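# Fit spool piece between spring-loaded pipe flanges

## Task

Place the spool piece between the two pipe ends so that each of its ends is fully seated inside the raised ring on the flange it faces. The pipe ends are on springs and can be pulled back to make room. Any number of arms may help. The fit must hold without any robot supporting it, and at the end the arms must release it and move away.

## Robot and tools

Robots: three identical i2rt Big YAM arms named arm1, arm2 and arm3. Each has six revolute joints, a two-finger gripper and a wrist camera. All are fixed to the tabletop at about z=+0.72 m in the shared scene frame (origin on the floor, +z up). Their feet and facing directions (degrees counter-clockwise from +x) are: arm1 at x=+0.55, y=+0.00, facing +180; arm2 at x=+0.00, y=+0.65, facing -90; arm3 at x=+0.00, y=-0.65, facing +90. The hand can reach roughly 1.0 m from the joint1 axis. The hand point lies midway between the fingertips. Its z axis runs along the fingers, and the fingers open and close along its y axis.

Cameras: arm1_cam_wrist, arm2_cam_wrist, arm3_cam_wrist (fisheye, 504x504) and cam_high (fixed in the room, 672x504, looking down). With joints 1 and 6 at 0 and the hand level, a wrist camera rides on top of the hand and looks toward the fingertips. Calibration is approximate. Wrist camera poses come from reported joint angles, so they carry extra error.

Tool execute_actions: arguments are "actions", a list with exactly one action or empty, and optional "cameras". An action is an object keyed by robot name. Each robot gets "joints", a set of absolute joint targets (not offsets) by name. Units and ranges: joint1_rad -2.879 to 2.879 (rotates the whole arm about its foot; positive is counter-clockwise seen from above; 0 points the arm the way its foot faces); joint2_rad 0 to 3.141 (shoulder; 0 is upper arm roughly level pointing back; increasing raises it and brings it forward); joint3_rad 0 to 3.019 (elbow; 0 is fully folded; increasing opens it); joint4_rad -1.692 to 1.57 (hand pitch; positive tips the fingers up); joint5_rad -1.57 to 1.57 (hand yaw; positive goes to the arm's right); joint6_rad -2.094 to 2.094 (hand roll; positive is clockwise seen from behind the hand); gripper_m 0 to 0.093, the fingertip gap in metres. The done-tolerances are about ±0.045, 0.14, 0.09, 0.055, 0.03, 0.035 rad and ±0.003 m in that order. All motions in one action begin together but may finish at different times. Each joint moves at its own speed, so the hand may sweep a wide path between postures. Joints or robots left out may keep pushing toward earlier targets. An unknown key or out-of-range number makes the whole call rejected with nothing moving. "cameras" lists names from arm1_cam_wrist, arm2_cam_wrist, arm3_cam_wrist, cam_high or "all"; omitted or null means all, [] means none. An empty actions list just reports state and pictures.

Tool wait: "seconds" (0 to 10). Commands nothing new and returns the same report as an empty action.

Tool zoom_image: "camera" plus "region" [x0, y0, x1, y1] in pixels, top-left origin, at most 504 by 504, on a camera that had a full image in the latest result.

Tool finished_scene: "scene" number; ends the scene permanently and reports success. The goal must already be met and stable.

Reading results: each robot's joint_positions and a joint_status per commanded joint; the "pictures" line gives the order of the images. "off_target": the joint stopped short and may still push. "contact_stop" or "time_out": the joint holds where it stopped, though after time_out it may keep a target up to 0.375, 0.375, 0.113, 0.225, 0.075, 0.3 rad (joints 1-6) away and keep pushing; on_its_own lists such joints, and "held at" there means the held target, not the current position. To relieve a push, command the reported position. "joint command not followed" (with a "cause:" line) means a safety check blocked that arm's joint targets, often self or inter-arm collision avoidance; the gripper part still runs, and blocked targets may be retried later by themselves. If a stop is reported, later motion calls in the same reply are skipped. MOTOR HOT warns from 85 °C; at 100 °C an OVER-TEMPERATURE FAULT drops the arm until it cools, and joints show "limit_stop_at_motor_heat" (resend targets afterward). Tiny target changes may not move a joint.

Cautions: the arms do not stop on touching things and can push hard; sustained pushing heats motors, and holding loads heats them too, even while idle between replies (the simulation keeps running and the robots hold the last command). Avoid robots pressing against each other; the collision check ignores fingers, gripper housings and wrist cameras and may react late. Do not drop the spool, slam it, or knock anything off or out of the work area. Loose objects may occasionally get nudged. Finish by opening the grippers and moving the arms clear before ending the scene.

Each tool is called after "Request:" as name(argument=value, ...) on one line, values as JSON.

## Session

Request:
execute_actions(actions=[])

Scene clock: 0.00 s.
arm1.joint_positions: joint1_rad=-0.463 joint2_rad=+0.565 joint3_rad=+1.332 joint4_rad=-1.485 joint5_rad=+0.187 joint6_rad=-0.076 gripper_m=+0.095
arm1.joint_status: not commanded
arm1.hand: x=+0.3925 y=+0.1200 z=+1.2409 quat_wxyz=(-0.195, +0.880, -0.221, -0.374) (m; scene frame)
arm2.joint_positions: joint1_rad=-0.516 joint2_rad=+0.480 joint3_rad=+1.318 joint4_rad=-1.441 joint5_rad=-0.114 joint6_rad=-0.396 gripper_m=+0.095
arm2.joint_status: not commanded
arm2.hand: x=-0.0765 y=+0.4980 z=+1.2858 quat_wxyz=(-0.190, -0.657, -0.588, +0.432) (m; scene frame)
arm3.joint_positions: joint1_rad=-0.247 joint2_rad=+0.538 joint3_rad=+1.438 joint4_rad=-1.418 joint5_rad=-0.152 joint6_rad=+0.319 gripper_m=+0.095
arm3.joint_status: not commanded
arm3.hand: x=+0.0175 y=-0.4762 z=+1.3268 quat_wxyz=(-0.300, +0.444, -0.736, -0.414) (m; scene frame)
pictures: arm1_cam_wrist, arm2_cam_wrist, arm3_cam_wrist, cam_high
Images, in order (width x height): arm1_cam_wrist 504x504, arm2_cam_wrist 504x504, arm3_cam_wrist 504x504, cam_high 672x504.

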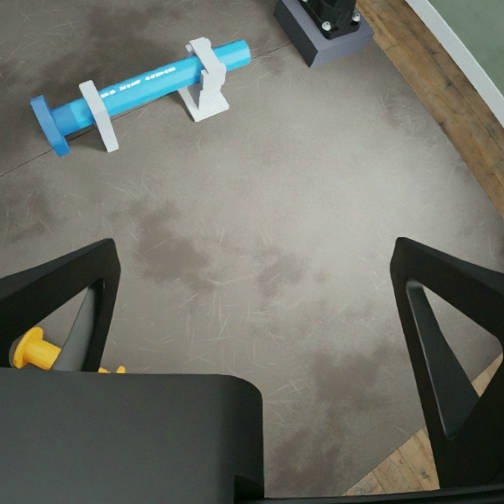

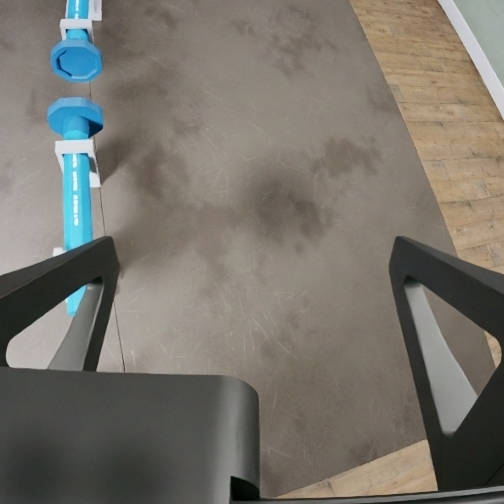

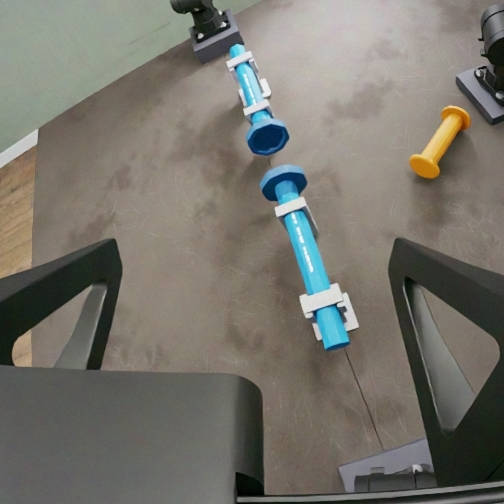

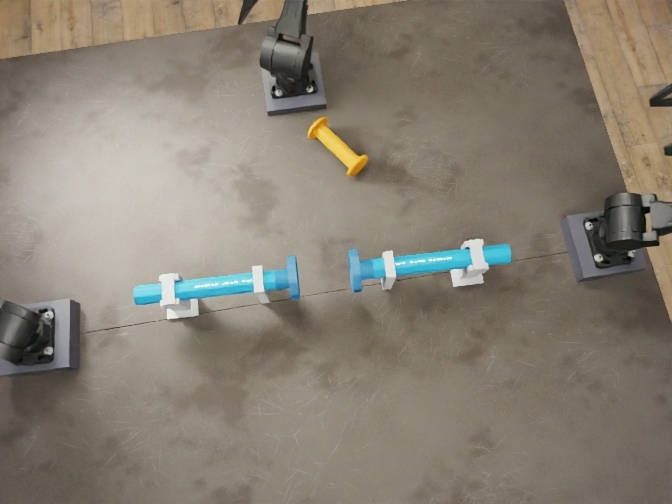

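Request:
zoom_image(camera="cam_high", region=[120, 90, 530, 340])

Region (120, 90, 530, 340) of cam_high's 672x504 image, scaled by 1.229, with more detail than that image has; it fills the top 307 rows of this view, and the rest is white.

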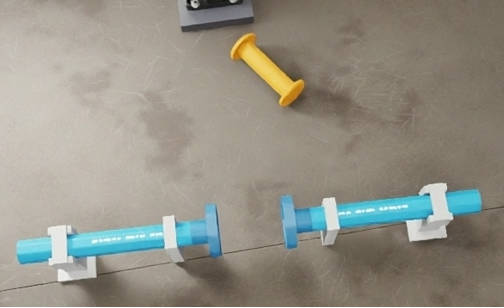

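Request:
execute_actions(actions=[{"arm1":{"joints":{"joint1_rad":0.42,"joint2_rad":1.0,"joint3_rad":0.9,"joint4_rad":-1.47,"joint5_rad":0,"joint6_rad":0}},"arm2":{"joints":{"joint1_rad":0,"joint2_rad":1.5,"joint3_rad":1.3,"joint4_rad":-1.37,"joint5_rad":0,"joint6_rad":0}},"arm3":{"joints":{"joint1_rad":0,"joint2_rad":1.3,"joint3_rad":0.9,"joint4_rad":-0.6,"joint5_rad":0,"joint6_rad":0}}}])

Scene clock: 24.87 s.
arm1.joint_positions: joint1_rad=+0.418 joint2_rad=+1.001 joint3_rad=+0.877 joint4_rad=-1.474 joint5_rad=+0.001 joint6_rad=-0.013 gripper_m=+0.095
arm1.joint_status: all done
arm1.hand: x=+0.3227 y=-0.0955 z=+0.9382 quat_wxyz=(-0.003, +0.979, +0.205, +0.012) (m; scene frame)
arm2.joint_positions: joint1_rad=-0.003 joint2_rad=+1.496 joint3_rad=+1.297 joint4_rad=-1.374 joint5_rad=-0.002 joint6_rad=-0.010 gripper_m=+0.095
arm2.joint_status: all done
arm2.hand: x=-0.0229 y=+0.2175 z=+0.9699 quat_wxyz=(-0.003, -0.722, -0.692, +0.003) (m; scene frame)
arm3.joint_positions: joint1_rad=-0.008 joint2_rad=+1.295 joint3_rad=+0.880 joint4_rad=-0.612 joint5_rad=-0.003 joint6_rad=+0.010 gripper_m=+0.095
arm3.joint_status: all done
arm3.hand: x=+0.0069 y=-0.1913 z=+0.9185 quat_wxyz=(-0.196, +0.671, -0.688, -0.193) (m; scene frame)
pictures: arm1_cam_wrist, arm2_cam_wrist, arm3_cam_wrist, cam_high
camera_calibration (this result's frames):
arm1_cam_wrist: T_world_to_cam=[[-0.400401, 0.916323, -0.00563903, 0.224693], [0.733353, 0.324127, 0.597608, -0.762431], [0.549429, 0.235147, -0.801769, 0.722304], [0, 0, 0, 1]] pos_world=[0.252244, -0.128614, 1.03602]
arm2_cam_wrist: T_world_to_cam=[[-0.998743, 0.0501291, 0.000477922, -0.0288159], [0.0410175, 0.811652, 0.5827, -0.734089], [0.0288223, 0.581987, -0.812687, 0.783174], [0, 0, 0, 1]] pos_world=[-0.0212421, 0.141472, 1.06424]
arm3_cam_wrist: T_world_to_cam=[[0.999681, -0.0252525, -0.0010224, -0.0111914], [-0.025141, -0.99777, 0.0618278, -0.24167], [-0.00258142, -0.0617824, -0.998086, 1.02892], [0, 0, 0, 1]] pos_world=[0.00776811, -0.177844, 1.04188]
Images, in order (width x height): arm1_cam_wrist 504x504, arm2_cam_wrist 504x504, arm3_cam_wrist 504x504, cam_high 672x504.

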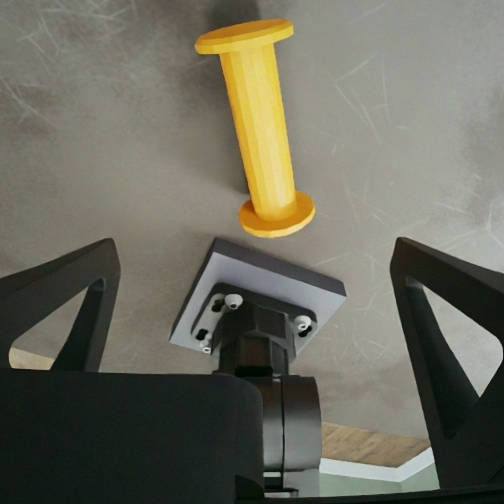

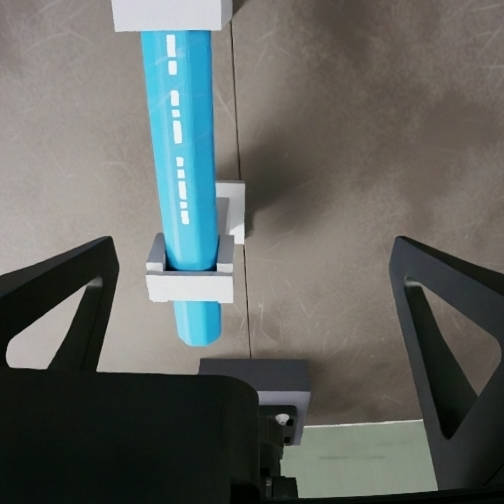

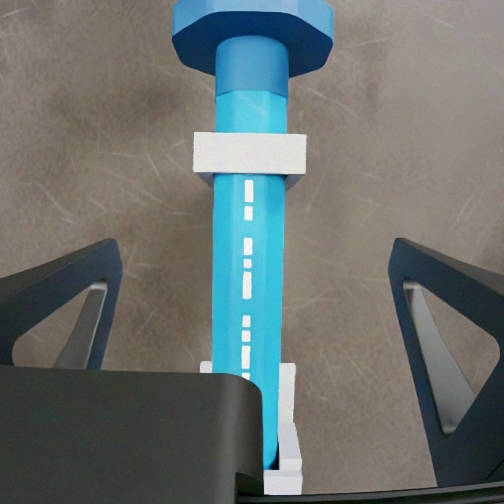

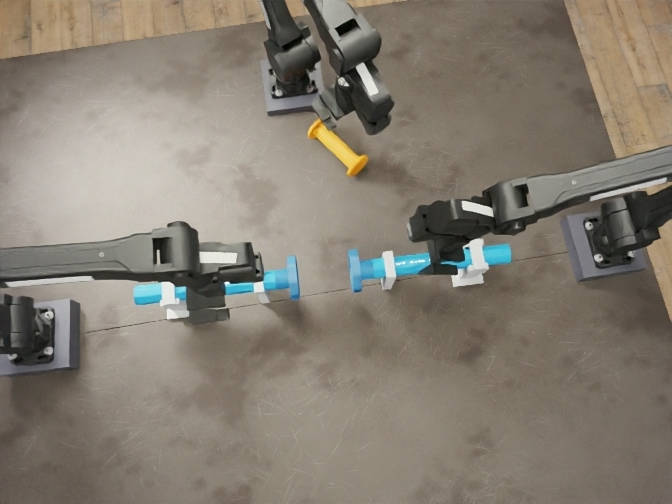

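Request:
execute_actions(actions=[{"arm1":{"joints":{"joint2_rad":1.0,"joint3_rad":0.53,"joint4_rad":-1.07,"joint6_rad":-0.18}},"arm2":{"joints":{"joint1_rad":0.11,"joint6_rad":0.12}},"arm3":{"joints":{"joint2_rad":1.363,"joint3_rad":0.70,"joint4_rad":-0.33}}}], cameras=[])

Request:
execute_actions(actions=[{"arm2":{"joints":{"joint2_rad":1.57,"joint3_rad":1.01,"joint4_rad":-1.0}}}])

Scene clock: 61.67 s.
arm1.joint_positions: joint1_rad=+0.418 joint2_rad=+1.001 joint3_rad=+0.519 joint4_rad=-1.084 joint5_rad=+0.001 joint6_rad=-0.167 gripper_m=+0.095
arm1.joint_status: all done
arm1.hand: x=+0.3527 y=-0.0828 z=+0.8081 quat_wxyz=(+0.000, +0.960, +0.279, -0.004) (m; scene frame)
arm2.joint_positions: joint1_rad=+0.117 joint2_rad=+1.496 joint3_rad=+1.297 joint4_rad=-1.374 joint5_rad=-0.002 joint6_rad=+0.110 gripper_m=+0.095
arm2.joint_status: all done
arm2.hand: x=+0.0292 y=+0.2179 z=+0.9698 quat_wxyz=(-0.003, -0.722, -0.692, +0.003) (m; scene frame)
arm3.joint_positions: joint1_rad=-0.008 joint2_rad=+1.363 joint3_rad=+0.688 joint4_rad=-0.342 joint5_rad=-0.003 joint6_rad=+0.010 gripper_m=+0.095
arm3.joint_status: all done
arm3.hand: x=+0.0070 y=-0.2131 z=+0.8368 quat_wxyz=(-0.200, +0.670, -0.687, -0.196) (m; scene frame)
pictures: none
No camera images: the call's "cameras" was empty. Leave "cameras" out to get every camera's image.

Scene clock: 62.80 s.
arm1.joint_positions: joint1_rad=+0.418 joint2_rad=+1.001 joint3_rad=+0.519 joint4_rad=-1.084 joint5_rad=+0.001 joint6_rad=-0.167 gripper_m=+0.095
arm1.joint_status: not commanded
arm1.hand: x=+0.3527 y=-0.0828 z=+0.8081 quat_wxyz=(+0.000, +0.960, +0.280, -0.004) (m; scene frame)
arm2.joint_positions: joint1_rad=+0.117 joint2_rad=+1.570 joint3_rad=+1.008 joint4_rad=-1.010 joint5_rad=-0.002 joint6_rad=+0.110 gripper_m=+0.095
arm2.joint_status: all done
arm2.hand: x=+0.0275 y=+0.2392 z=+0.8375 quat_wxyz=(-0.003, -0.722, -0.692, +0.003) (m; scene frame)
arm3.joint_positions: joint1_rad=-0.008 joint2_rad=+1.363 joint3_rad=+0.688 joint4_rad=-0.342 joint5_rad=-0.003 joint6_rad=+0.010 gripper_m=+0.095
arm3.joint_status: not commanded
arm3.hand: x=+0.0070 y=-0.2131 z=+0.8368 quat_wxyz=(-0.200, +0.670, -0.687, -0.196) (m; scene frame)
pictures: arm1_cam_wrist, arm2_cam_wrist, arm3_cam_wrist, cam_high
camera_calibration (this result's frames):
arm1_cam_wrist: T_world_to_cam=[[-0.53615, 0.844112, -0.00419282, 0.265031], [0.690836, 0.441638, 0.572452, -0.665761], [0.485066, 0.304024, -0.819927, 0.64162], [0, 0, 0, 1]] pos_world=[0.2908, -0.124759, 0.90831]
arm2_cam_wrist: T_world_to_cam=[[-0.998723, 0.0505115, 0.000642909, 0.0202128], [0.0414289, 0.811725, 0.582569, -0.676463], [0.0289046, 0.581852, -0.812781, 0.66162], [0, 0, 0, 1]] pos_world=[0.0290882, 0.163116, 0.931825]
arm3_cam_wrist: T_world_to_cam=[[0.999683, -0.025171, -0.00111096, -0.0118735], [-0.0250822, -0.998395, 0.0507832, -0.24926], [-0.00238744, -0.0507392, -0.998709, 0.948858], [0, 0, 0, 1]] pos_world=[0.0078831, -0.201015, 0.960278]
Images, in order (width x height): arm1_cam_wrist 504x504, arm2_cam_wrist 504x504, arm3_cam_wrist 504x504, cam_high 672x504.

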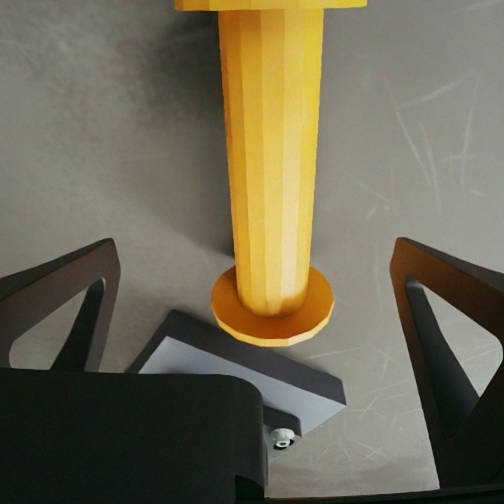

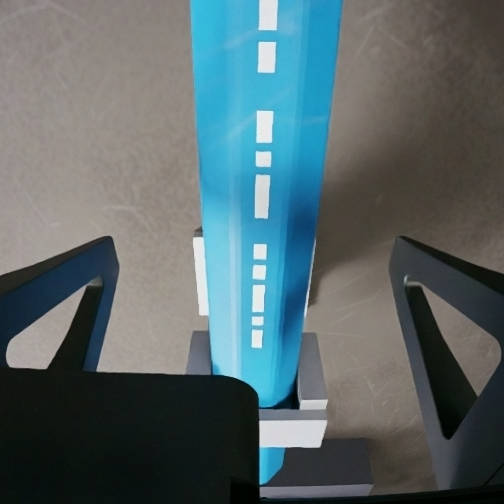

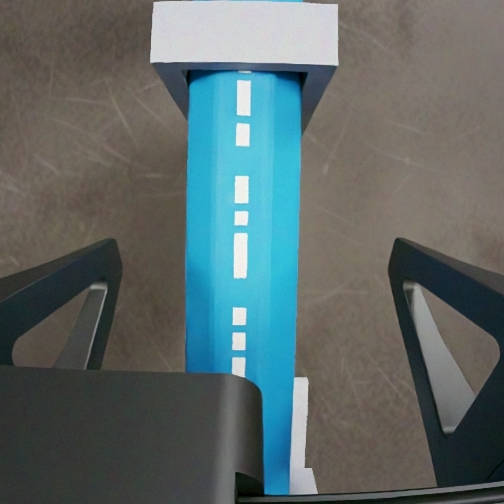

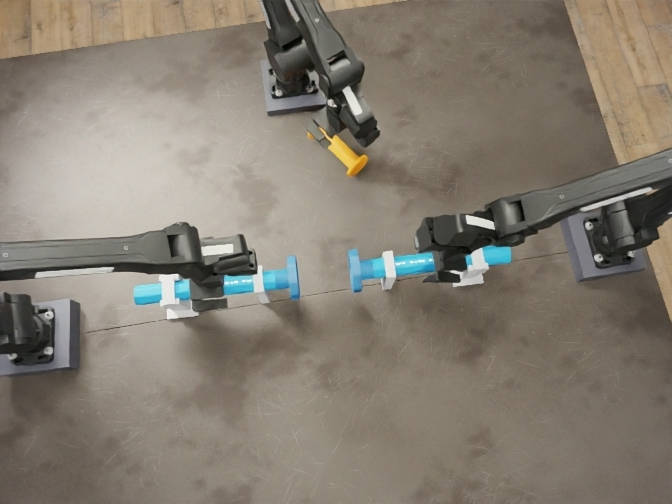

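Request:
execute_actions(actions=[{"arm1":{"joints":{"joint1_rad":0.40,"joint2_rad":1.19,"joint3_rad":0.42,"joint4_rad":-0.78,"joint6_rad":-0.2}},"arm2":{"joints":{"joint1_rad":0.10,"joint2_rad":1.712,"joint3_rad":1.097,"joint4_rad":-0.945}},"arm3":{"joints":{"joint1_rad":0.012,"joint2_rad":1.473,"joint3_rad":0.715,"joint4_rad":-0.235}}}])

Scene clock: 79.77 s.
arm1.joint_positions: joint1_rad=+0.407 joint2_rad=+1.199 joint3_rad=+0.406 joint4_rad=-0.794 joint5_rad=+0.001 joint6_rad=-0.187 gripper_m=+0.095
arm1.joint_status: all done
arm1.hand: x=+0.3541 y=-0.0795 z=+0.7350 quat_wxyz=(-0.001, +0.959, +0.283, +0.007) (m; scene frame)
arm2.joint_positions: joint1_rad=+0.112 joint2_rad=+1.708 joint3_rad=+1.066 joint4_rad=-0.951 joint5_rad=-0.002 joint6_rad=+0.110 gripper_m=+0.095
arm2.joint_status: all done
arm2.hand: x=+0.0271 y=+0.2099 z=+0.7996 quat_wxyz=(+0.005, -0.724, -0.690, -0.004) (m; scene frame)
arm3.joint_positions: joint1_rad=-0.002 joint2_rad=+1.472 joint3_rad=+0.688 joint4_rad=-0.247 joint5_rad=-0.002 joint6_rad=+0.010 gripper_m=+0.095
arm3.joint_status: all done
arm3.hand: x=+0.0049 y=-0.2014 z=+0.8030 quat_wxyz=(-0.195, +0.674, -0.687, -0.192) (m; scene frame)
pictures: arm1_cam_wrist, arm2_cam_wrist, arm3_cam_wrist, cam_high
camera_calibration (this result's frames):
arm1_cam_wrist: T_world_to_cam=[[-0.54277, 0.839843, -0.00796747, 0.267428], [0.676014, 0.442481, 0.58925, -0.633354], [0.498403, 0.314441, -0.807911, 0.567285], [0, 0, 0, 1]] pos_world=[0.290571, -0.122728, 0.833651]
arm2_cam_wrist: T_world_to_cam=[[-0.998455, 0.0554769, 0.00304294, 0.0184147], [0.0462288, 0.799136, 0.59937, -0.641566], [0.0308194, 0.598585, -0.800466, 0.634494], [0, 0, 0, 1]] pos_world=[0.0284904, 0.131879, 0.89237]
arm3_cam_wrist: T_world_to_cam=[[0.999805, -0.0197556, -0.000593174, -0.00885147], [-0.0196755, -0.997697, 0.064905, -0.2471], [-0.00187404, -0.0648806, -0.997891, 0.912241], [0, 0, 0, 1]] pos_world=[0.00569751, -0.187519, 0.92635]
Images, in order (width x height): arm1_cam_wrist 504x504, arm2_cam_wrist 504x504, arm3_cam_wrist 504x504, cam_high 672x504.

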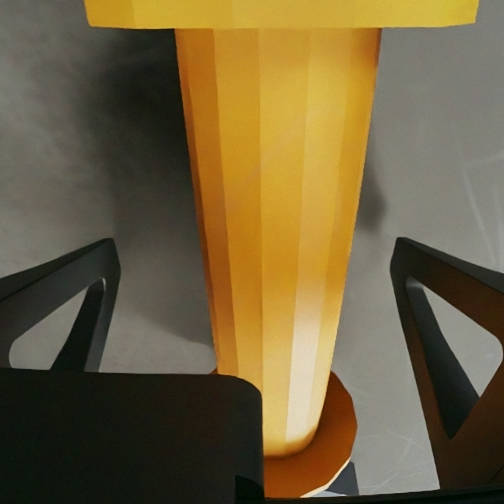

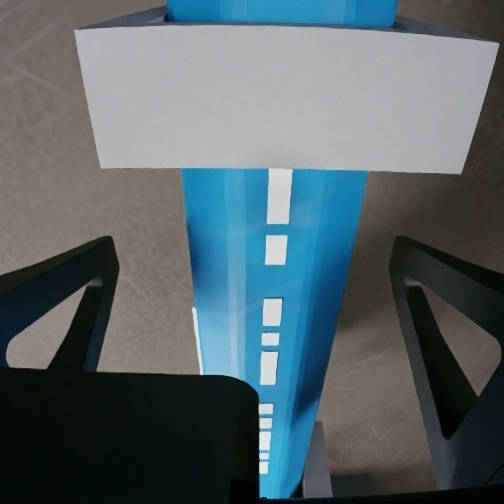

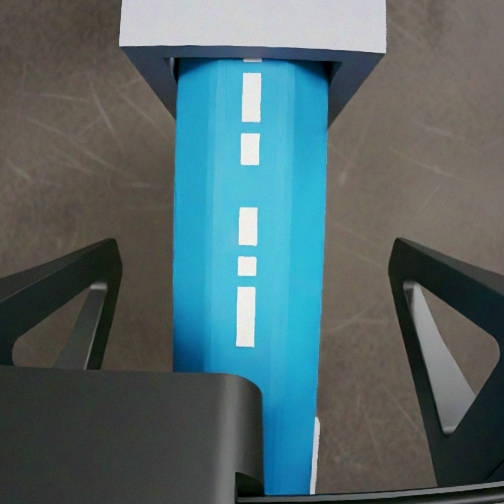

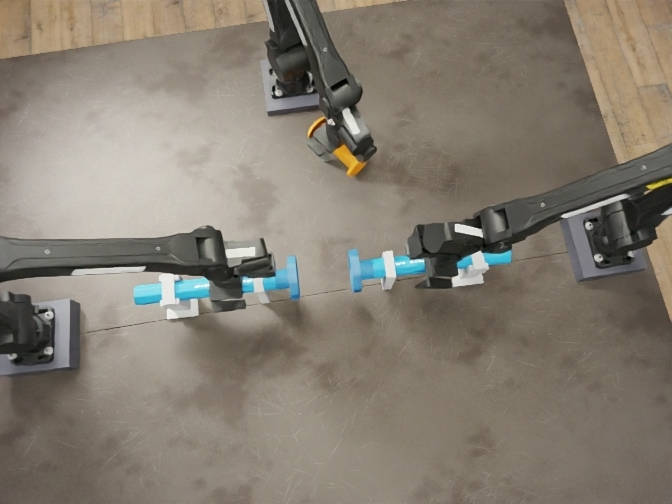

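Request:
execute_actions(actions=[{"arm1":{"joints":{"gripper_m":0.02}},"arm2":{"joints":{"joint1_rad":0.085,"gripper_m":0.025}},"arm3":{"joints":{"joint1_rad":0.02,"gripper_m":0.025}}}], cameras=[])

Scene clock: 83.67 s.
arm1.joint_positions: joint1_rad=+0.406 joint2_rad=+1.199 joint3_rad=+0.406 joint4_rad=-0.793 joint5_rad=+0.001 joint6_rad=-0.188 gripper_m=+0.034
arm1.joint_status: gripper_m off_target (ended at +0.034, target +0.020)
arm1.hand: x=+0.3537 y=-0.0794 z=+0.7350 quat_wxyz=(-0.001, +0.959, +0.284, +0.006) (m; scene frame)
arm2.joint_positions: joint1_rad=+0.097 joint2_rad=+1.708 joint3_rad=+1.066 joint4_rad=-0.950 joint5_rad=-0.011 joint6_rad=+0.111 gripper_m=+0.039
arm2.joint_status: gripper_m off_target (ended at +0.039, target +0.025); the others done
arm2.hand: x=+0.0223 y=+0.2093 z=+0.7996 quat_wxyz=(+0.001, -0.729, -0.684, -0.007) (m; scene frame)
arm3.joint_positions: joint1_rad=+0.006 joint2_rad=+1.472 joint3_rad=+0.688 joint4_rad=-0.246 joint5_rad=+0.004 joint6_rad=+0.015 gripper_m=+0.039
arm3.joint_status: gripper_m off_target (ended at +0.039, target +0.025); the others done
arm3.hand: x=+0.0024 y=-0.2013 z=+0.8031 quat_wxyz=(-0.196, +0.674, -0.686, -0.191) (m; scene frame)
pictures: none
No camera images: the call's "cameras" was empty. Leave "cameras" out to get every camera's image.

Request:
execute_actions(actions=[{"arm1":{"joints":{"joint3_rad":0.95,"joint4_rad":-1.3}},"arm2":{"joints":{"joint1_rad":0.1,"joint2_rad":1.615,"joint3_rad":0.945,"joint4_rad":-0.91}},"arm3":{"joints":{"joint2_rad":1.372,"joint3_rad":0.59,"joint4_rad":-0.23}}}], cameras=[])

Request:
execute_actions(actions=[{"arm1":{"joints":{"joint1_rad":0.015,"joint2_rad":1.755,"joint3_rad":1.6,"joint4_rad":-1.385,"joint6_rad":-1.535}}}])

Scene clock: 94.83 s.
arm1.joint_positions: joint1_rad=+0.406 joint2_rad=+1.199 joint3_rad=+0.901 joint4_rad=-1.288 joint5_rad=+0.001 joint6_rad=-0.188 gripper_m=+0.034
arm1.joint_status: all done
arm1.hand: x=+0.2641 y=-0.1160 z=+0.8953 quat_wxyz=(-0.001, +0.959, +0.284, +0.006) (m; scene frame)
arm2.joint_positions: joint1_rad=+0.100 joint2_rad=+1.650 joint3_rad=+0.986 joint4_rad=-0.866 joint5_rad=-0.011 joint6_rad=+0.113 gripper_m=+0.039
arm2.joint_status: all done
arm2.hand: x=+0.0231 y=+0.2205 z=+0.7995 quat_wxyz=(-0.023, -0.728, -0.685, +0.013) (m; scene frame)
arm3.joint_positions: joint1_rad=+0.006 joint2_rad=+1.425 joint3_rad=+0.628 joint4_rad=-0.209 joint5_rad=+0.004 joint6_rad=+0.014 gripper_m=+0.039
arm3.joint_status: all done
arm3.hand: x=+0.0022 y=-0.2178 z=+0.8034 quat_wxyz=(-0.204, +0.672, -0.683, -0.200) (m; scene frame)
pictures: none
No camera images: the call's "cameras" was empty. Leave "cameras" out to get every camera's image.

Scene clock: 96.87 s.
arm1.joint_positions: joint1_rad=+0.013 joint2_rad=+1.784 joint3_rad=+1.541 joint4_rad=-1.377 joint5_rad=+0.001 joint6_rad=-1.522 gripper_m=+0.034
arm1.joint_status: all done
arm1.hand: x=+0.0233 y=+0.0036 z=+0.8946 quat_wxyz=(+0.016, +0.726, +0.687, +0.017) (m; scene frame)
arm2.joint_positions: joint1_rad=+0.100 joint2_rad=+1.650 joint3_rad=+0.986 joint4_rad=-0.866 joint5_rad=-0.011 joint6_rad=+0.113 gripper_m=+0.039
arm2.joint_status: not commanded
arm2.hand: x=+0.0231 y=+0.2205 z=+0.7995 quat_wxyz=(-0.023, -0.728, -0.685, +0.013) (m; scene frame)
arm3.joint_positions: joint1_rad=+0.006 joint2_rad=+1.425 joint3_rad=+0.628 joint4_rad=-0.209 joint5_rad=+0.004 joint6_rad=+0.014 gripper_m=+0.039
arm3.joint_status: not commanded
arm3.hand: x=+0.0022 y=-0.2178 z=+0.8034 quat_wxyz=(-0.204, +0.672, -0.683, -0.200) (m; scene frame)
pictures: arm1_cam_wrist, arm2_cam_wrist, arm3_cam_wrist, cam_high
camera_calibration (this result's frames):
arm1_cam_wrist: T_world_to_cam=[[-0.997094, 0.0554004, -0.0522885, 0.0724685], [0.014871, 0.814733, 0.579645, -0.517938], [0.0747138, 0.577183, -0.81319, 0.848624], [0, 0, 0, 1]] pos_world=[0.0165562, -0.071845, 0.994102]
arm2_cam_wrist: T_world_to_cam=[[-0.997556, 0.0685136, -0.0136818, 0.0242979], [0.0497893, 0.834511, 0.548737, -0.61714], [0.0490135, 0.546715, -0.835883, 0.66749], [0, 0, 0, 1]] pos_world=[0.0222494, 0.148419, 0.896924]
arm3_cam_wrist: T_world_to_cam=[[0.99984, -0.0177228, 0.00234008, -0.00831657], [-0.0178025, -0.999036, 0.0401191, -0.243962], [0.0016268, -0.0401544, -0.999192, 0.91795], [0, 0, 0, 1]] pos_world=[0.00247879, -0.207014, 0.927015]
Images, in order (width x height): arm1_cam_wrist 504x504, arm2_cam_wrist 504x504, arm3_cam_wrist 504x504, cam_high 672x504.

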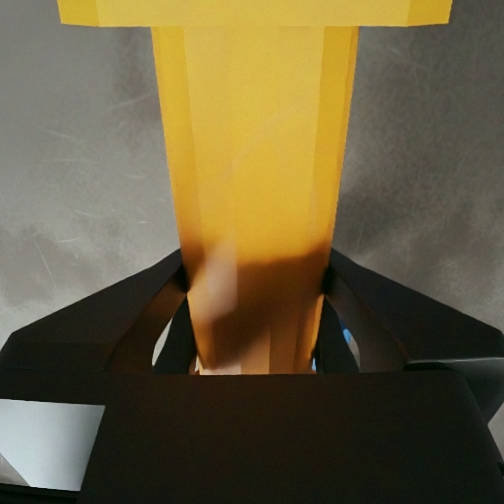

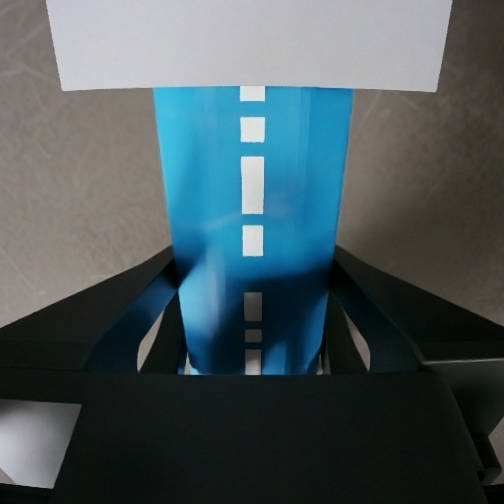

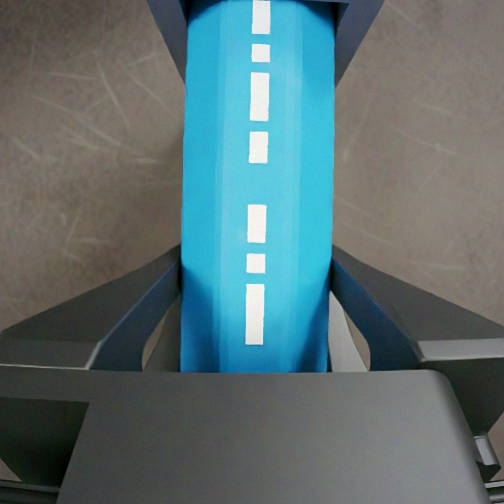

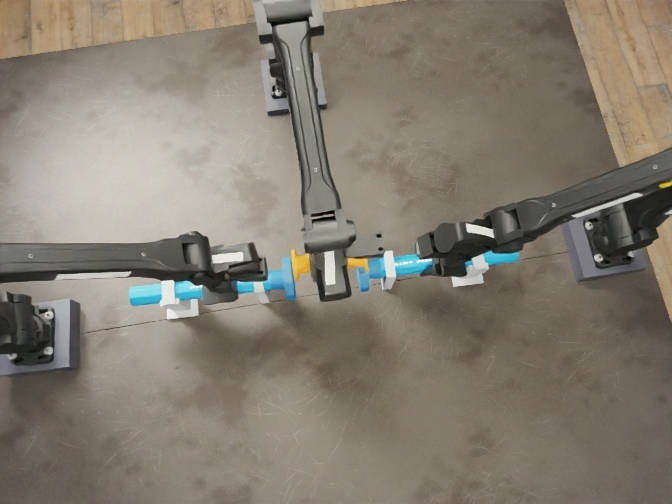

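Request:
execute_actions(actions=[{"arm1":{"joints":{"joint1_rad":0.035,"joint4_rad":-1.315}},"arm2":{"joints":{"joint2_rad":1.55,"joint3_rad":0.85,"joint4_rad":-0.95}},"arm3":{"joints":{"joint2_rad":1.30,"joint3_rad":0.51,"joint4_rad":-0.25}}}], cameras=["cam_high"])

Request:
zoom_image(camera="cam_high", region=[230, 200, 430, 330])

Scene clock: 104.37 s.
arm1.joint_positions: joint1_rad=+0.032 joint2_rad=+1.784 joint3_rad=+1.541 joint4_rad=-1.328 joint5_rad=+0.001 joint6_rad=-1.522 gripper_m=+0.034
arm1.joint_status: all done
arm1.hand: x=+0.0115 y=-0.0062 z=+0.8944 quat_wxyz=(-0.001, +0.720, +0.694, +0.000) (m; scene frame)
arm2.joint_positions: joint1_rad=+0.103 joint2_rad=+1.609 joint3_rad=+0.933 joint4_rad=-0.831 joint5_rad=-0.011 joint6_rad=+0.115 gripper_m=+0.039
arm2.joint_status: joint4_rad time_out (moved +0.035 of -0.084); the others done
arm2.on_its_own: joint4_rad reads -0.831 and still pushes toward -0.950 since a time_out
arm2.hand: x=+0.0238 y=+0.2334 z=+0.7994 quat_wxyz=(-0.031, -0.728, -0.685, +0.020) (m; scene frame)
arm3.joint_positions: joint1_rad=+0.006 joint2_rad=+1.403 joint3_rad=+0.597 joint4_rad=-0.185 joint5_rad=+0.003 joint6_rad=+0.018 gripper_m=+0.039
arm3.joint_status: joint4_rad time_out (moved +0.024 of -0.041); the others done
arm3.on_its_own: joint4_rad reads -0.185 and still pushes toward -0.250 since a time_out
arm3.hand: x=+0.0019 y=-0.2256 z=+0.8030 quat_wxyz=(-0.208, +0.669, -0.683, -0.206) (m; scene frame)
pictures: cam_high
Images, in order (width x height): cam_high 672x504.

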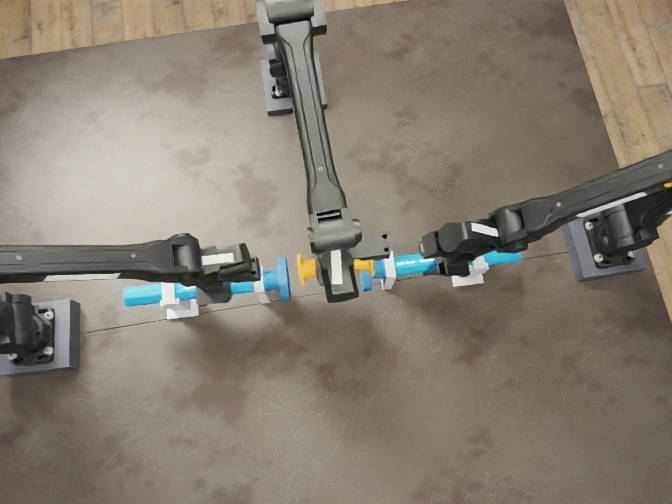

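Region (230, 200, 430, 330) of cam_high's 672x504 image, scaled by 2.520, with more detail than that image has; it fills the top 328 rows of this view, and the rest is white.

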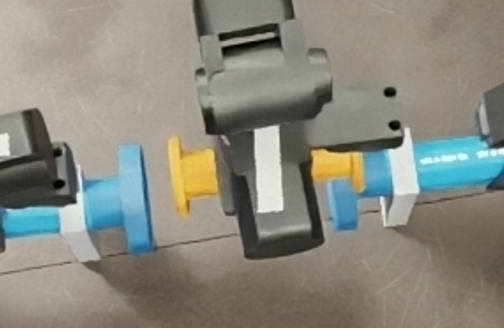

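Request:
execute_actions(actions=[{"arm1":{"joints":{"joint1_rad":-0.006,"joint6_rad":-1.56}}}], cameras=["cam_high","arm1_cam_wrist"])

Request:
zoom_image(camera="cam_high", region=[250, 220, 410, 320])

Scene clock: 111.87 s.
arm1.joint_positions: joint1_rad=-0.009 joint2_rad=+1.784 joint3_rad=+1.541 joint4_rad=-1.328 joint5_rad=+0.001 joint6_rad=-1.547 gripper_m=+0.034
arm1.joint_status: all done
arm1.hand: x=+0.0117 y=+0.0156 z=+0.8944 quat_wxyz=(-0.001, +0.725, +0.689, +0.000) (m; scene frame)
arm2.joint_positions: joint1_rad=+0.103 joint2_rad=+1.609 joint3_rad=+0.933 joint4_rad=-0.831 joint5_rad=-0.011 joint6_rad=+0.115 gripper_m=+0.039
arm2.joint_status: not commanded
arm2.on_its_own: joint4_rad reads -0.831 and still pushes toward -0.950 since a time_out
arm2.hand: x=+0.0238 y=+0.2334 z=+0.7994 quat_wxyz=(-0.031, -0.728, -0.685, +0.020) (m; scene frame)
arm3.joint_positions: joint1_rad=+0.006 joint2_rad=+1.403 joint3_rad=+0.597 joint4_rad=-0.185 joint5_rad=+0.003 joint6_rad=+0.018 gripper_m=+0.039
arm3.joint_status: not commanded
arm3.on_its_own: joint4_rad reads -0.185 and still pushes toward -0.250 since a time_out
arm3.hand: x=+0.0019 y=-0.2256 z=+0.8030 quat_wxyz=(-0.208, +0.669, -0.683, -0.206) (m; scene frame)
pictures: arm1_cam_wrist, cam_high
camera_calibration (this result's frames):
arm1_cam_wrist: T_world_to_cam=[[-0.998617, 0.0523912, -0.00433877, 0.0174006], [0.0402296, 0.814713, 0.578467, -0.526612], [0.0338414, 0.577492, -0.815695, 0.845061], [0, 0, 0, 1]] pos_world=[0.00996391, -0.05989, 0.994014]
Images, in order (width x height): arm1_cam_wrist 504x504, cam_high 672x504.

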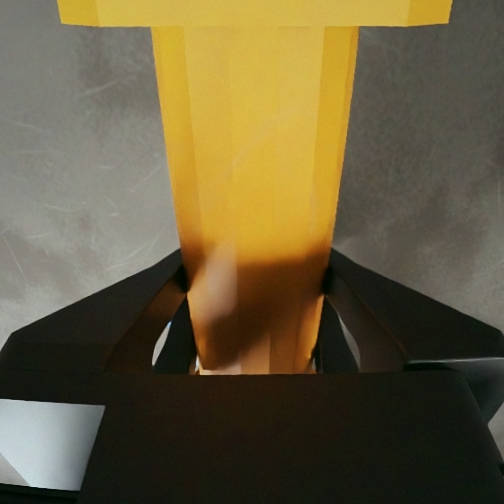

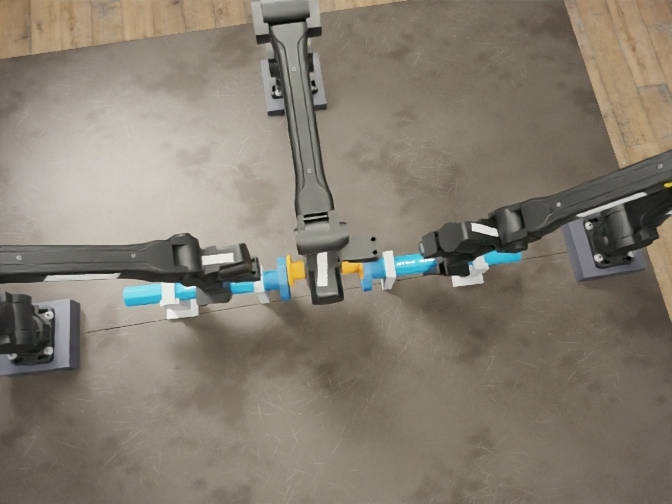

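Region (250, 220, 410, 320) of cam_high's 672x504 image, scaled by 3.150, with more detail than that image has; it fills the top 315 rows of this view, and the rest is white.

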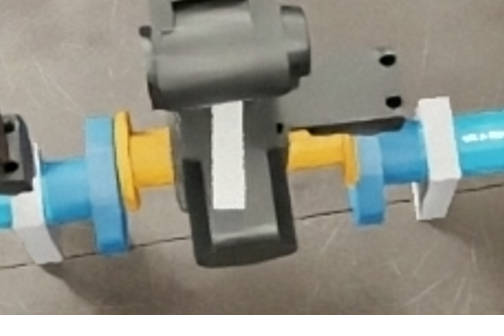

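Request:
execute_actions(actions=[{"arm1":{"joints":{"joint2_rad":1.79,"joint3_rad":1.47,"joint4_rad":-1.183}}}], cameras=["cam_high","arm1_cam_wrist"])

Request:
zoom_image(camera="cam_high", region=[250, 220, 410, 320])

Scene clock: 120.30 s.
arm1.joint_positions: joint1_rad=-0.009 joint2_rad=+1.811 joint3_rad=+1.448 joint4_rad=-1.196 joint5_rad=+0.001 joint6_rad=-1.548 gripper_m=+0.034
arm1.joint_status: all done
arm1.hand: x=+0.0125 y=+0.0156 z=+0.8464 quat_wxyz=(-0.005, +0.725, +0.689, -0.005) (m; scene frame)
arm2.joint_positions: joint1_rad=+0.103 joint2_rad=+1.609 joint3_rad=+0.933 joint4_rad=-0.831 joint5_rad=-0.011 joint6_rad=+0.115 gripper_m=+0.039
arm2.joint_status: not commanded
arm2.on_its_own: joint4_rad reads -0.831 and still pushes toward -0.950 since a time_out
arm2.hand: x=+0.0238 y=+0.2334 z=+0.7994 quat_wxyz=(-0.031, -0.728, -0.685, +0.020) (m; scene frame)
arm3.joint_positions: joint1_rad=+0.006 joint2_rad=+1.403 joint3_rad=+0.597 joint4_rad=-0.185 joint5_rad=+0.003 joint6_rad=+0.018 gripper_m=+0.039
arm3.joint_status: not commanded
arm3.on_its_own: joint4_rad reads -0.185 and still pushes toward -0.250 since a time_out
arm3.hand: x=+0.0019 y=-0.2256 z=+0.8030 quat_wxyz=(-0.208, +0.669, -0.683, -0.206) (m; scene frame)
pictures: arm1_cam_wrist, cam_high
camera_calibration (this result's frames):
arm1_cam_wrist: T_world_to_cam=[[-0.998635, 0.0516372, 0.00786434, 0.00772434], [0.046672, 0.814548, 0.578215, -0.498738], [0.0234515, 0.577793, -0.815847, 0.806222], [0, 0, 0, 1]] pos_world=[0.0120838, -0.0599817, 0.94607]
Images, in order (width x height): arm1_cam_wrist 504x504, cam_high 672x504.

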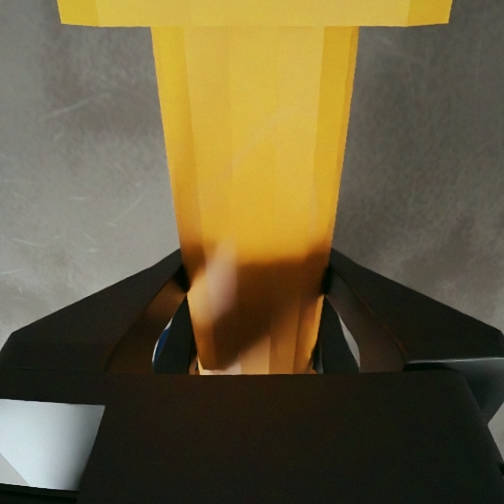

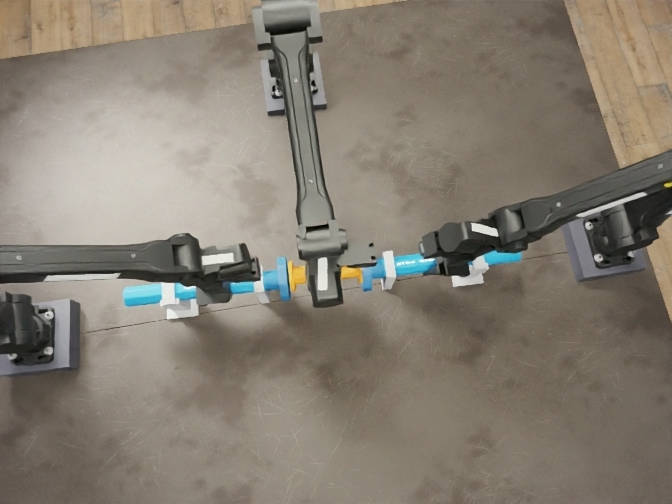

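Region (250, 220, 410, 320) of cam_high's 672x504 image, scaled by 3.150, with more detail than that image has; it fills the top 315 rows of this view, and the rest is white.

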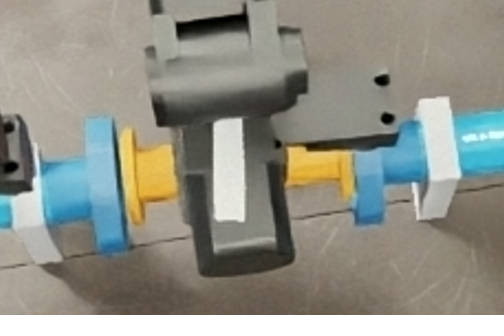

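Request:
execute_actions(actions=[{"arm1":{"joints":{"joint2_rad":1.828,"joint3_rad":1.408,"joint4_rad":-1.094}}}], cameras=["cam_high","arm1_cam_wrist"])

Request:
zoom_image(camera="cam_high", region=[250, 220, 410, 320])

Scene clock: 124.37 s.
arm1.joint_positions: joint1_rad=-0.009 joint2_rad=+1.848 joint3_rad=+1.390 joint4_rad=-1.107 joint5_rad=+0.001 joint6_rad=-1.548 gripper_m=+0.034
arm1.joint_status: all done
arm1.hand: x=+0.0158 y=+0.0154 z=+0.8069 quat_wxyz=(-0.003, +0.725, +0.689, -0.002) (m; scene frame)
arm2.joint_positions: joint1_rad=+0.103 joint2_rad=+1.609 joint3_rad=+0.933 joint4_rad=-0.831 joint5_rad=-0.011 joint6_rad=+0.115 gripper_m=+0.039
arm2.joint_status: not commanded
arm2.on_its_own: joint4_rad reads -0.831 and still pushes toward -0.950 since a time_out
arm2.hand: x=+0.0238 y=+0.2334 z=+0.7994 quat_wxyz=(-0.031, -0.728, -0.685, +0.020) (m; scene frame)
arm3.joint_positions: joint1_rad=+0.006 joint2_rad=+1.403 joint3_rad=+0.597 joint4_rad=-0.185 joint5_rad=+0.003 joint6_rad=+0.018 gripper_m=+0.039
arm3.joint_status: not commanded
arm3.on_its_own: joint4_rad reads -0.185 and still pushes toward -0.250 since a time_out
arm3.hand: x=+0.0019 y=-0.2256 z=+0.8030 quat_wxyz=(-0.208, +0.669, -0.683, -0.206) (m; scene frame)
pictures: arm1_cam_wrist, cam_high
camera_calibration (this result's frames):
arm1_cam_wrist: T_world_to_cam=[[-0.998666, 0.0516333, 0.000999866, 0.0168668], [0.0426987, 0.814658, 0.578368, -0.475983], [0.0290485, 0.577639, -0.815776, 0.773794], [0, 0, 0, 1]] pos_world=[0.0146906, -0.0600812, 0.906518]
Images, in order (width x height): arm1_cam_wrist 504x504, cam_high 672x504.

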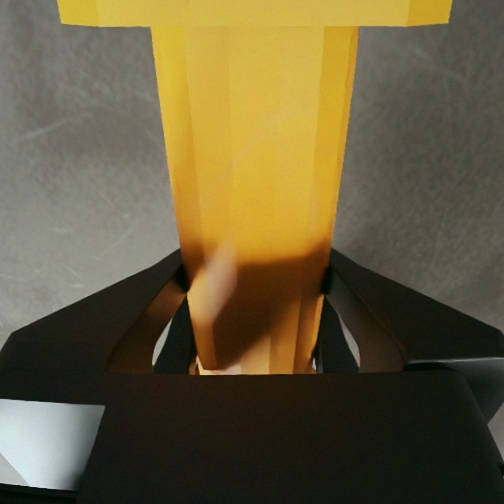

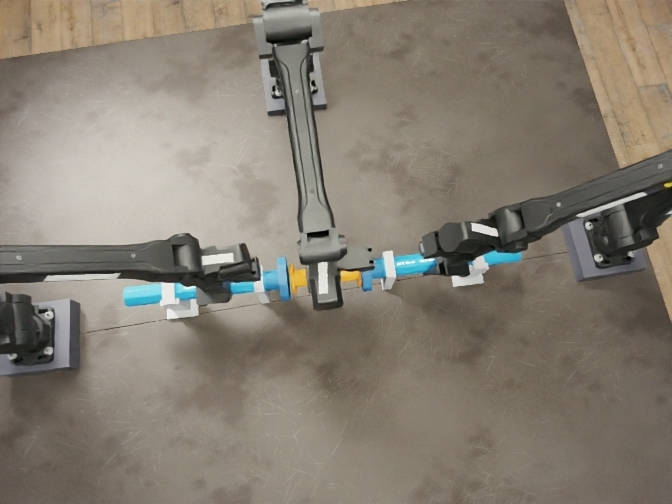

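Region (250, 220, 410, 320) of cam_high's 672x504 image, scaled by 3.150, with more detail than that image has; it fills the top 315 rows of this view, and the rest is white.

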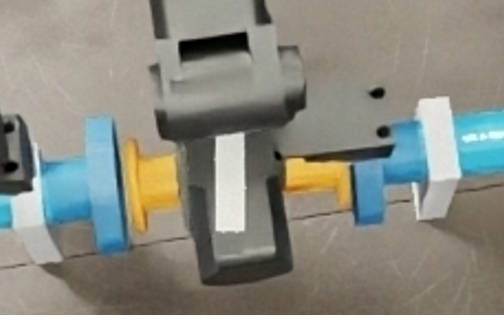

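Request:
execute_actions(actions=[{"arm1":{"joints":{"joint4_rad":-1.132}}}], cameras=[])

Request:
execute_actions(actions=[{"arm2":{"joints":{"joint2_rad":1.66,"joint3_rad":1.0,"joint4_rad":-0.9}},"arm3":{"joints":{"joint2_rad":1.43,"joint3_rad":0.645,"joint4_rad":-0.22}}}], cameras=["cam_high","arm1_cam_wrist"])

Request:
zoom_image(camera="cam_high", region=[250, 220, 410, 320])

Scene clock: 134.43 s.
arm1.joint_positions: joint1_rad=-0.009 joint2_rad=+1.848 joint3_rad=+1.390 joint4_rad=-1.119 joint5_rad=+0.001 joint6_rad=-1.548 gripper_m=+0.034
arm1.joint_status: all done
arm1.hand: x=+0.0187 y=+0.0154 z=+0.8069 quat_wxyz=(+0.001, +0.725, +0.689, +0.002) (m; scene frame)
arm2.joint_positions: joint1_rad=+0.103 joint2_rad=+1.609 joint3_rad=+0.933 joint4_rad=-0.831 joint5_rad=-0.011 joint6_rad=+0.115 gripper_m=+0.039
arm2.joint_status: not commanded
arm2.on_its_own: joint4_rad reads -0.831 and still pushes toward -0.950 since a time_out
arm2.hand: x=+0.0238 y=+0.2334 z=+0.7994 quat_wxyz=(-0.031, -0.728, -0.685, +0.020) (m; scene frame)
arm3.joint_positions: joint1_rad=+0.006 joint2_rad=+1.403 joint3_rad=+0.597 joint4_rad=-0.185 joint5_rad=+0.003 joint6_rad=+0.018 gripper_m=+0.039
arm3.joint_status: not commanded
arm3.on_its_own: joint4_rad reads -0.185 and still pushes toward -0.250 since a time_out
arm3.hand: x=+0.0019 y=-0.2256 z=+0.8030 quat_wxyz=(-0.208, +0.669, -0.683, -0.206) (m; scene frame)
pictures: none
No camera images: the call's "cameras" was empty. Leave "cameras" out to get every camera's image.

Scene clock: 135.20 s.
arm1.joint_positions: joint1_rad=-0.009 joint2_rad=+1.848 joint3_rad=+1.390 joint4_rad=-1.119 joint5_rad=+0.007 joint6_rad=-1.548 gripper_m=+0.034
arm1.joint_status: not commanded
arm1.hand: x=+0.0188 y=+0.0163 z=+0.8069 quat_wxyz=(-0.001, +0.725, +0.689, +0.004) (m; scene frame)
arm2.joint_positions: joint1_rad=+0.103 joint2_rad=+1.649 joint3_rad=+0.985 joint4_rad=-0.853 joint5_rad=-0.003 joint6_rad=+0.115 gripper_m=+0.039
arm2.joint_status: all done
arm2.hand: x=+0.0233 y=+0.2180 z=+0.7995 quat_wxyz=(-0.025, -0.728, -0.685, +0.020) (m; scene frame)
arm3.joint_positions: joint1_rad=+0.006 joint2_rad=+1.436 joint3_rad=+0.634 joint4_rad=-0.193 joint5_rad=+0.005 joint6_rad=+0.019 gripper_m=+0.039
arm3.joint_status: all done
arm3.hand: x=+0.0024 y=-0.2128 z=+0.8034 quat_wxyz=(-0.208, +0.669, -0.684, -0.203) (m; scene frame)
pictures: arm1_cam_wrist, cam_high
camera_calibration (this result's frames):
arm1_cam_wrist: T_world_to_cam=[[-0.998627, 0.051276, -0.0106956, 0.0291934], [0.035438, 0.811762, 0.582913, -0.480275], [0.0385717, 0.581734, -0.812464, 0.770309], [0, 0, 0, 1]] pos_world=[0.0164612, -0.0597428, 0.906119]
Images, in order (width x height): arm1_cam_wrist 504x504, cam_high 672x504.

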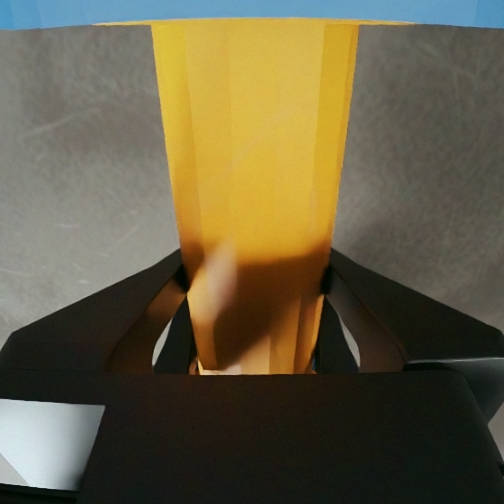

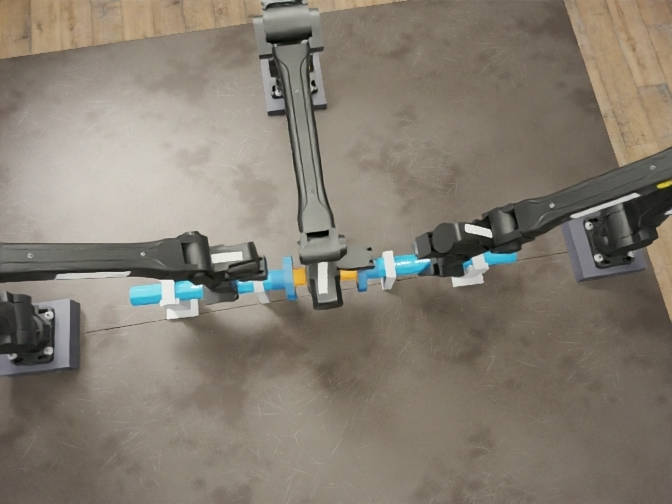

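Region (250, 220, 410, 320) of cam_high's 672x504 image, scaled by 3.150, with more detail than that image has; it fills the top 315 rows of this view, and the rest is white.

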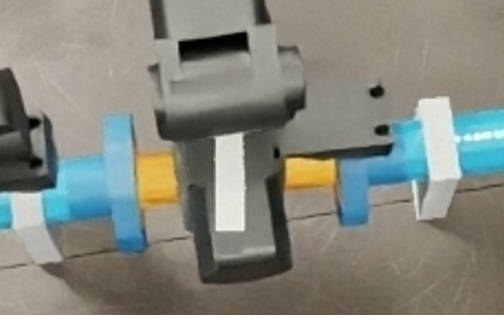

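Seated. Release and retreat.

Request:
execute_actions(actions=[{"arm1":{"joints":{"gripper_m":0.09}},"arm2":{"joints":{"gripper_m":0.09}},"arm3":{"joints":{"gripper_m":0.09}}}], cameras=[])

Request:
execute_actions(actions=[{"arm1":{"joints":{"joint2_rad":1.75,"joint3_rad":1.62,"joint4_rad":-1.38}},"arm2":{"joints":{"joint2_rad":1.45,"joint3_rad":1.2,"joint4_rad":-1.3}},"arm3":{"joints":{"joint2_rad":1.25,"joint3_rad":0.85,"joint4_rad":-0.6}}}], cameras=["cam_high"])

Request:
finished_scene(scene=1)

Scene clock: 142.30 s.
arm1.joint_positions: joint1_rad=-0.009 joint2_rad=+1.848 joint3_rad=+1.390 joint4_rad=-1.119 joint5_rad=+0.003 joint6_rad=-1.548 gripper_m=+0.090
arm1.joint_status: all done
arm1.hand: x=+0.0188 y=+0.0156 z=+0.8073 quat_wxyz=(+0.001, +0.725, +0.689, +0.002) (m; scene frame)
arm2.joint_positions: joint1_rad=+0.103 joint2_rad=+1.649 joint3_rad=+0.985 joint4_rad=-0.891 joint5_rad=-0.003 joint6_rad=+0.115 gripper_m=+0.090
arm2.joint_status: all done
arm2.hand: x=+0.0228 y=+0.2273 z=+0.7990 quat_wxyz=(-0.010, -0.729, -0.685, +0.008) (m; scene frame)
arm3.joint_positions: joint1_rad=+0.007 joint2_rad=+1.434 joint3_rad=+0.634 joint4_rad=-0.212 joint5_rad=+0.002 joint6_rad=+0.010 gripper_m=+0.090
arm3.joint_status: all done
arm3.hand: x=+0.0016 y=-0.2166 z=+0.8013 quat_wxyz=(-0.202, +0.674, -0.682, -0.198) (m; scene frame)
pictures: none
No camera images: the call's "cameras" was empty. Leave "cameras" out to get every camera's image.

Scene clock: 143.50 s.
arm1.joint_positions: joint1_rad=-0.009 joint2_rad=+1.743 joint3_rad=+1.591 joint4_rad=-1.367 joint5_rad=+0.002 joint6_rad=-1.548 gripper_m=+0.090
arm1.joint_status: all done
arm1.hand: x=+0.0068 y=+0.0160 z=+0.9347 quat_wxyz=(-0.020, +0.724, +0.689, -0.019) (m; scene frame)
arm2.joint_positions: joint1_rad=+0.103 joint2_rad=+1.435 joint3_rad=+1.187 joint4_rad=-1.291 joint5_rad=-0.003 joint6_rad=+0.115 gripper_m=+0.090
arm2.joint_status: all done
arm2.hand: x=+0.0226 y=+0.2368 z=+0.9528 quat_wxyz=(-0.016, -0.728, -0.685, +0.013) (m; scene frame)
arm3.joint_positions: joint1_rad=+0.007 joint2_rad=+1.238 joint3_rad=+0.838 joint4_rad=-0.592 joint5_rad=+0.002 joint6_rad=+0.010 gripper_m=+0.090
arm3.joint_status: all done
arm3.hand: x=+0.0008 y=-0.2035 z=+0.9253 quat_wxyz=(-0.209, +0.673, -0.680, -0.204) (m; scene frame)
pictures: cam_high
Images, in order (width x height): cam_high 672x504.

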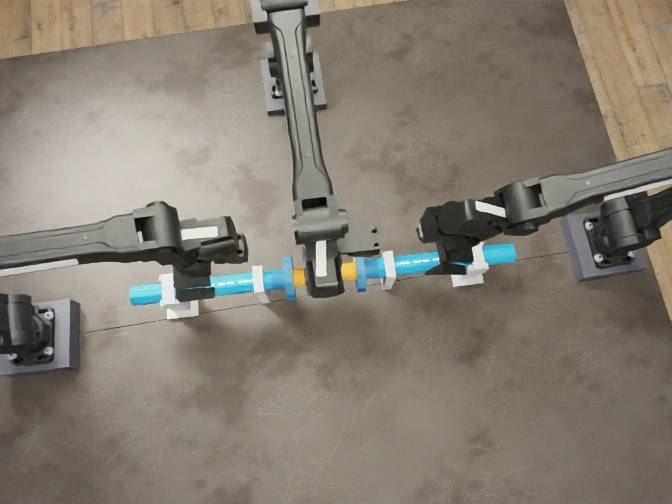

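The scene is finished: the task was done.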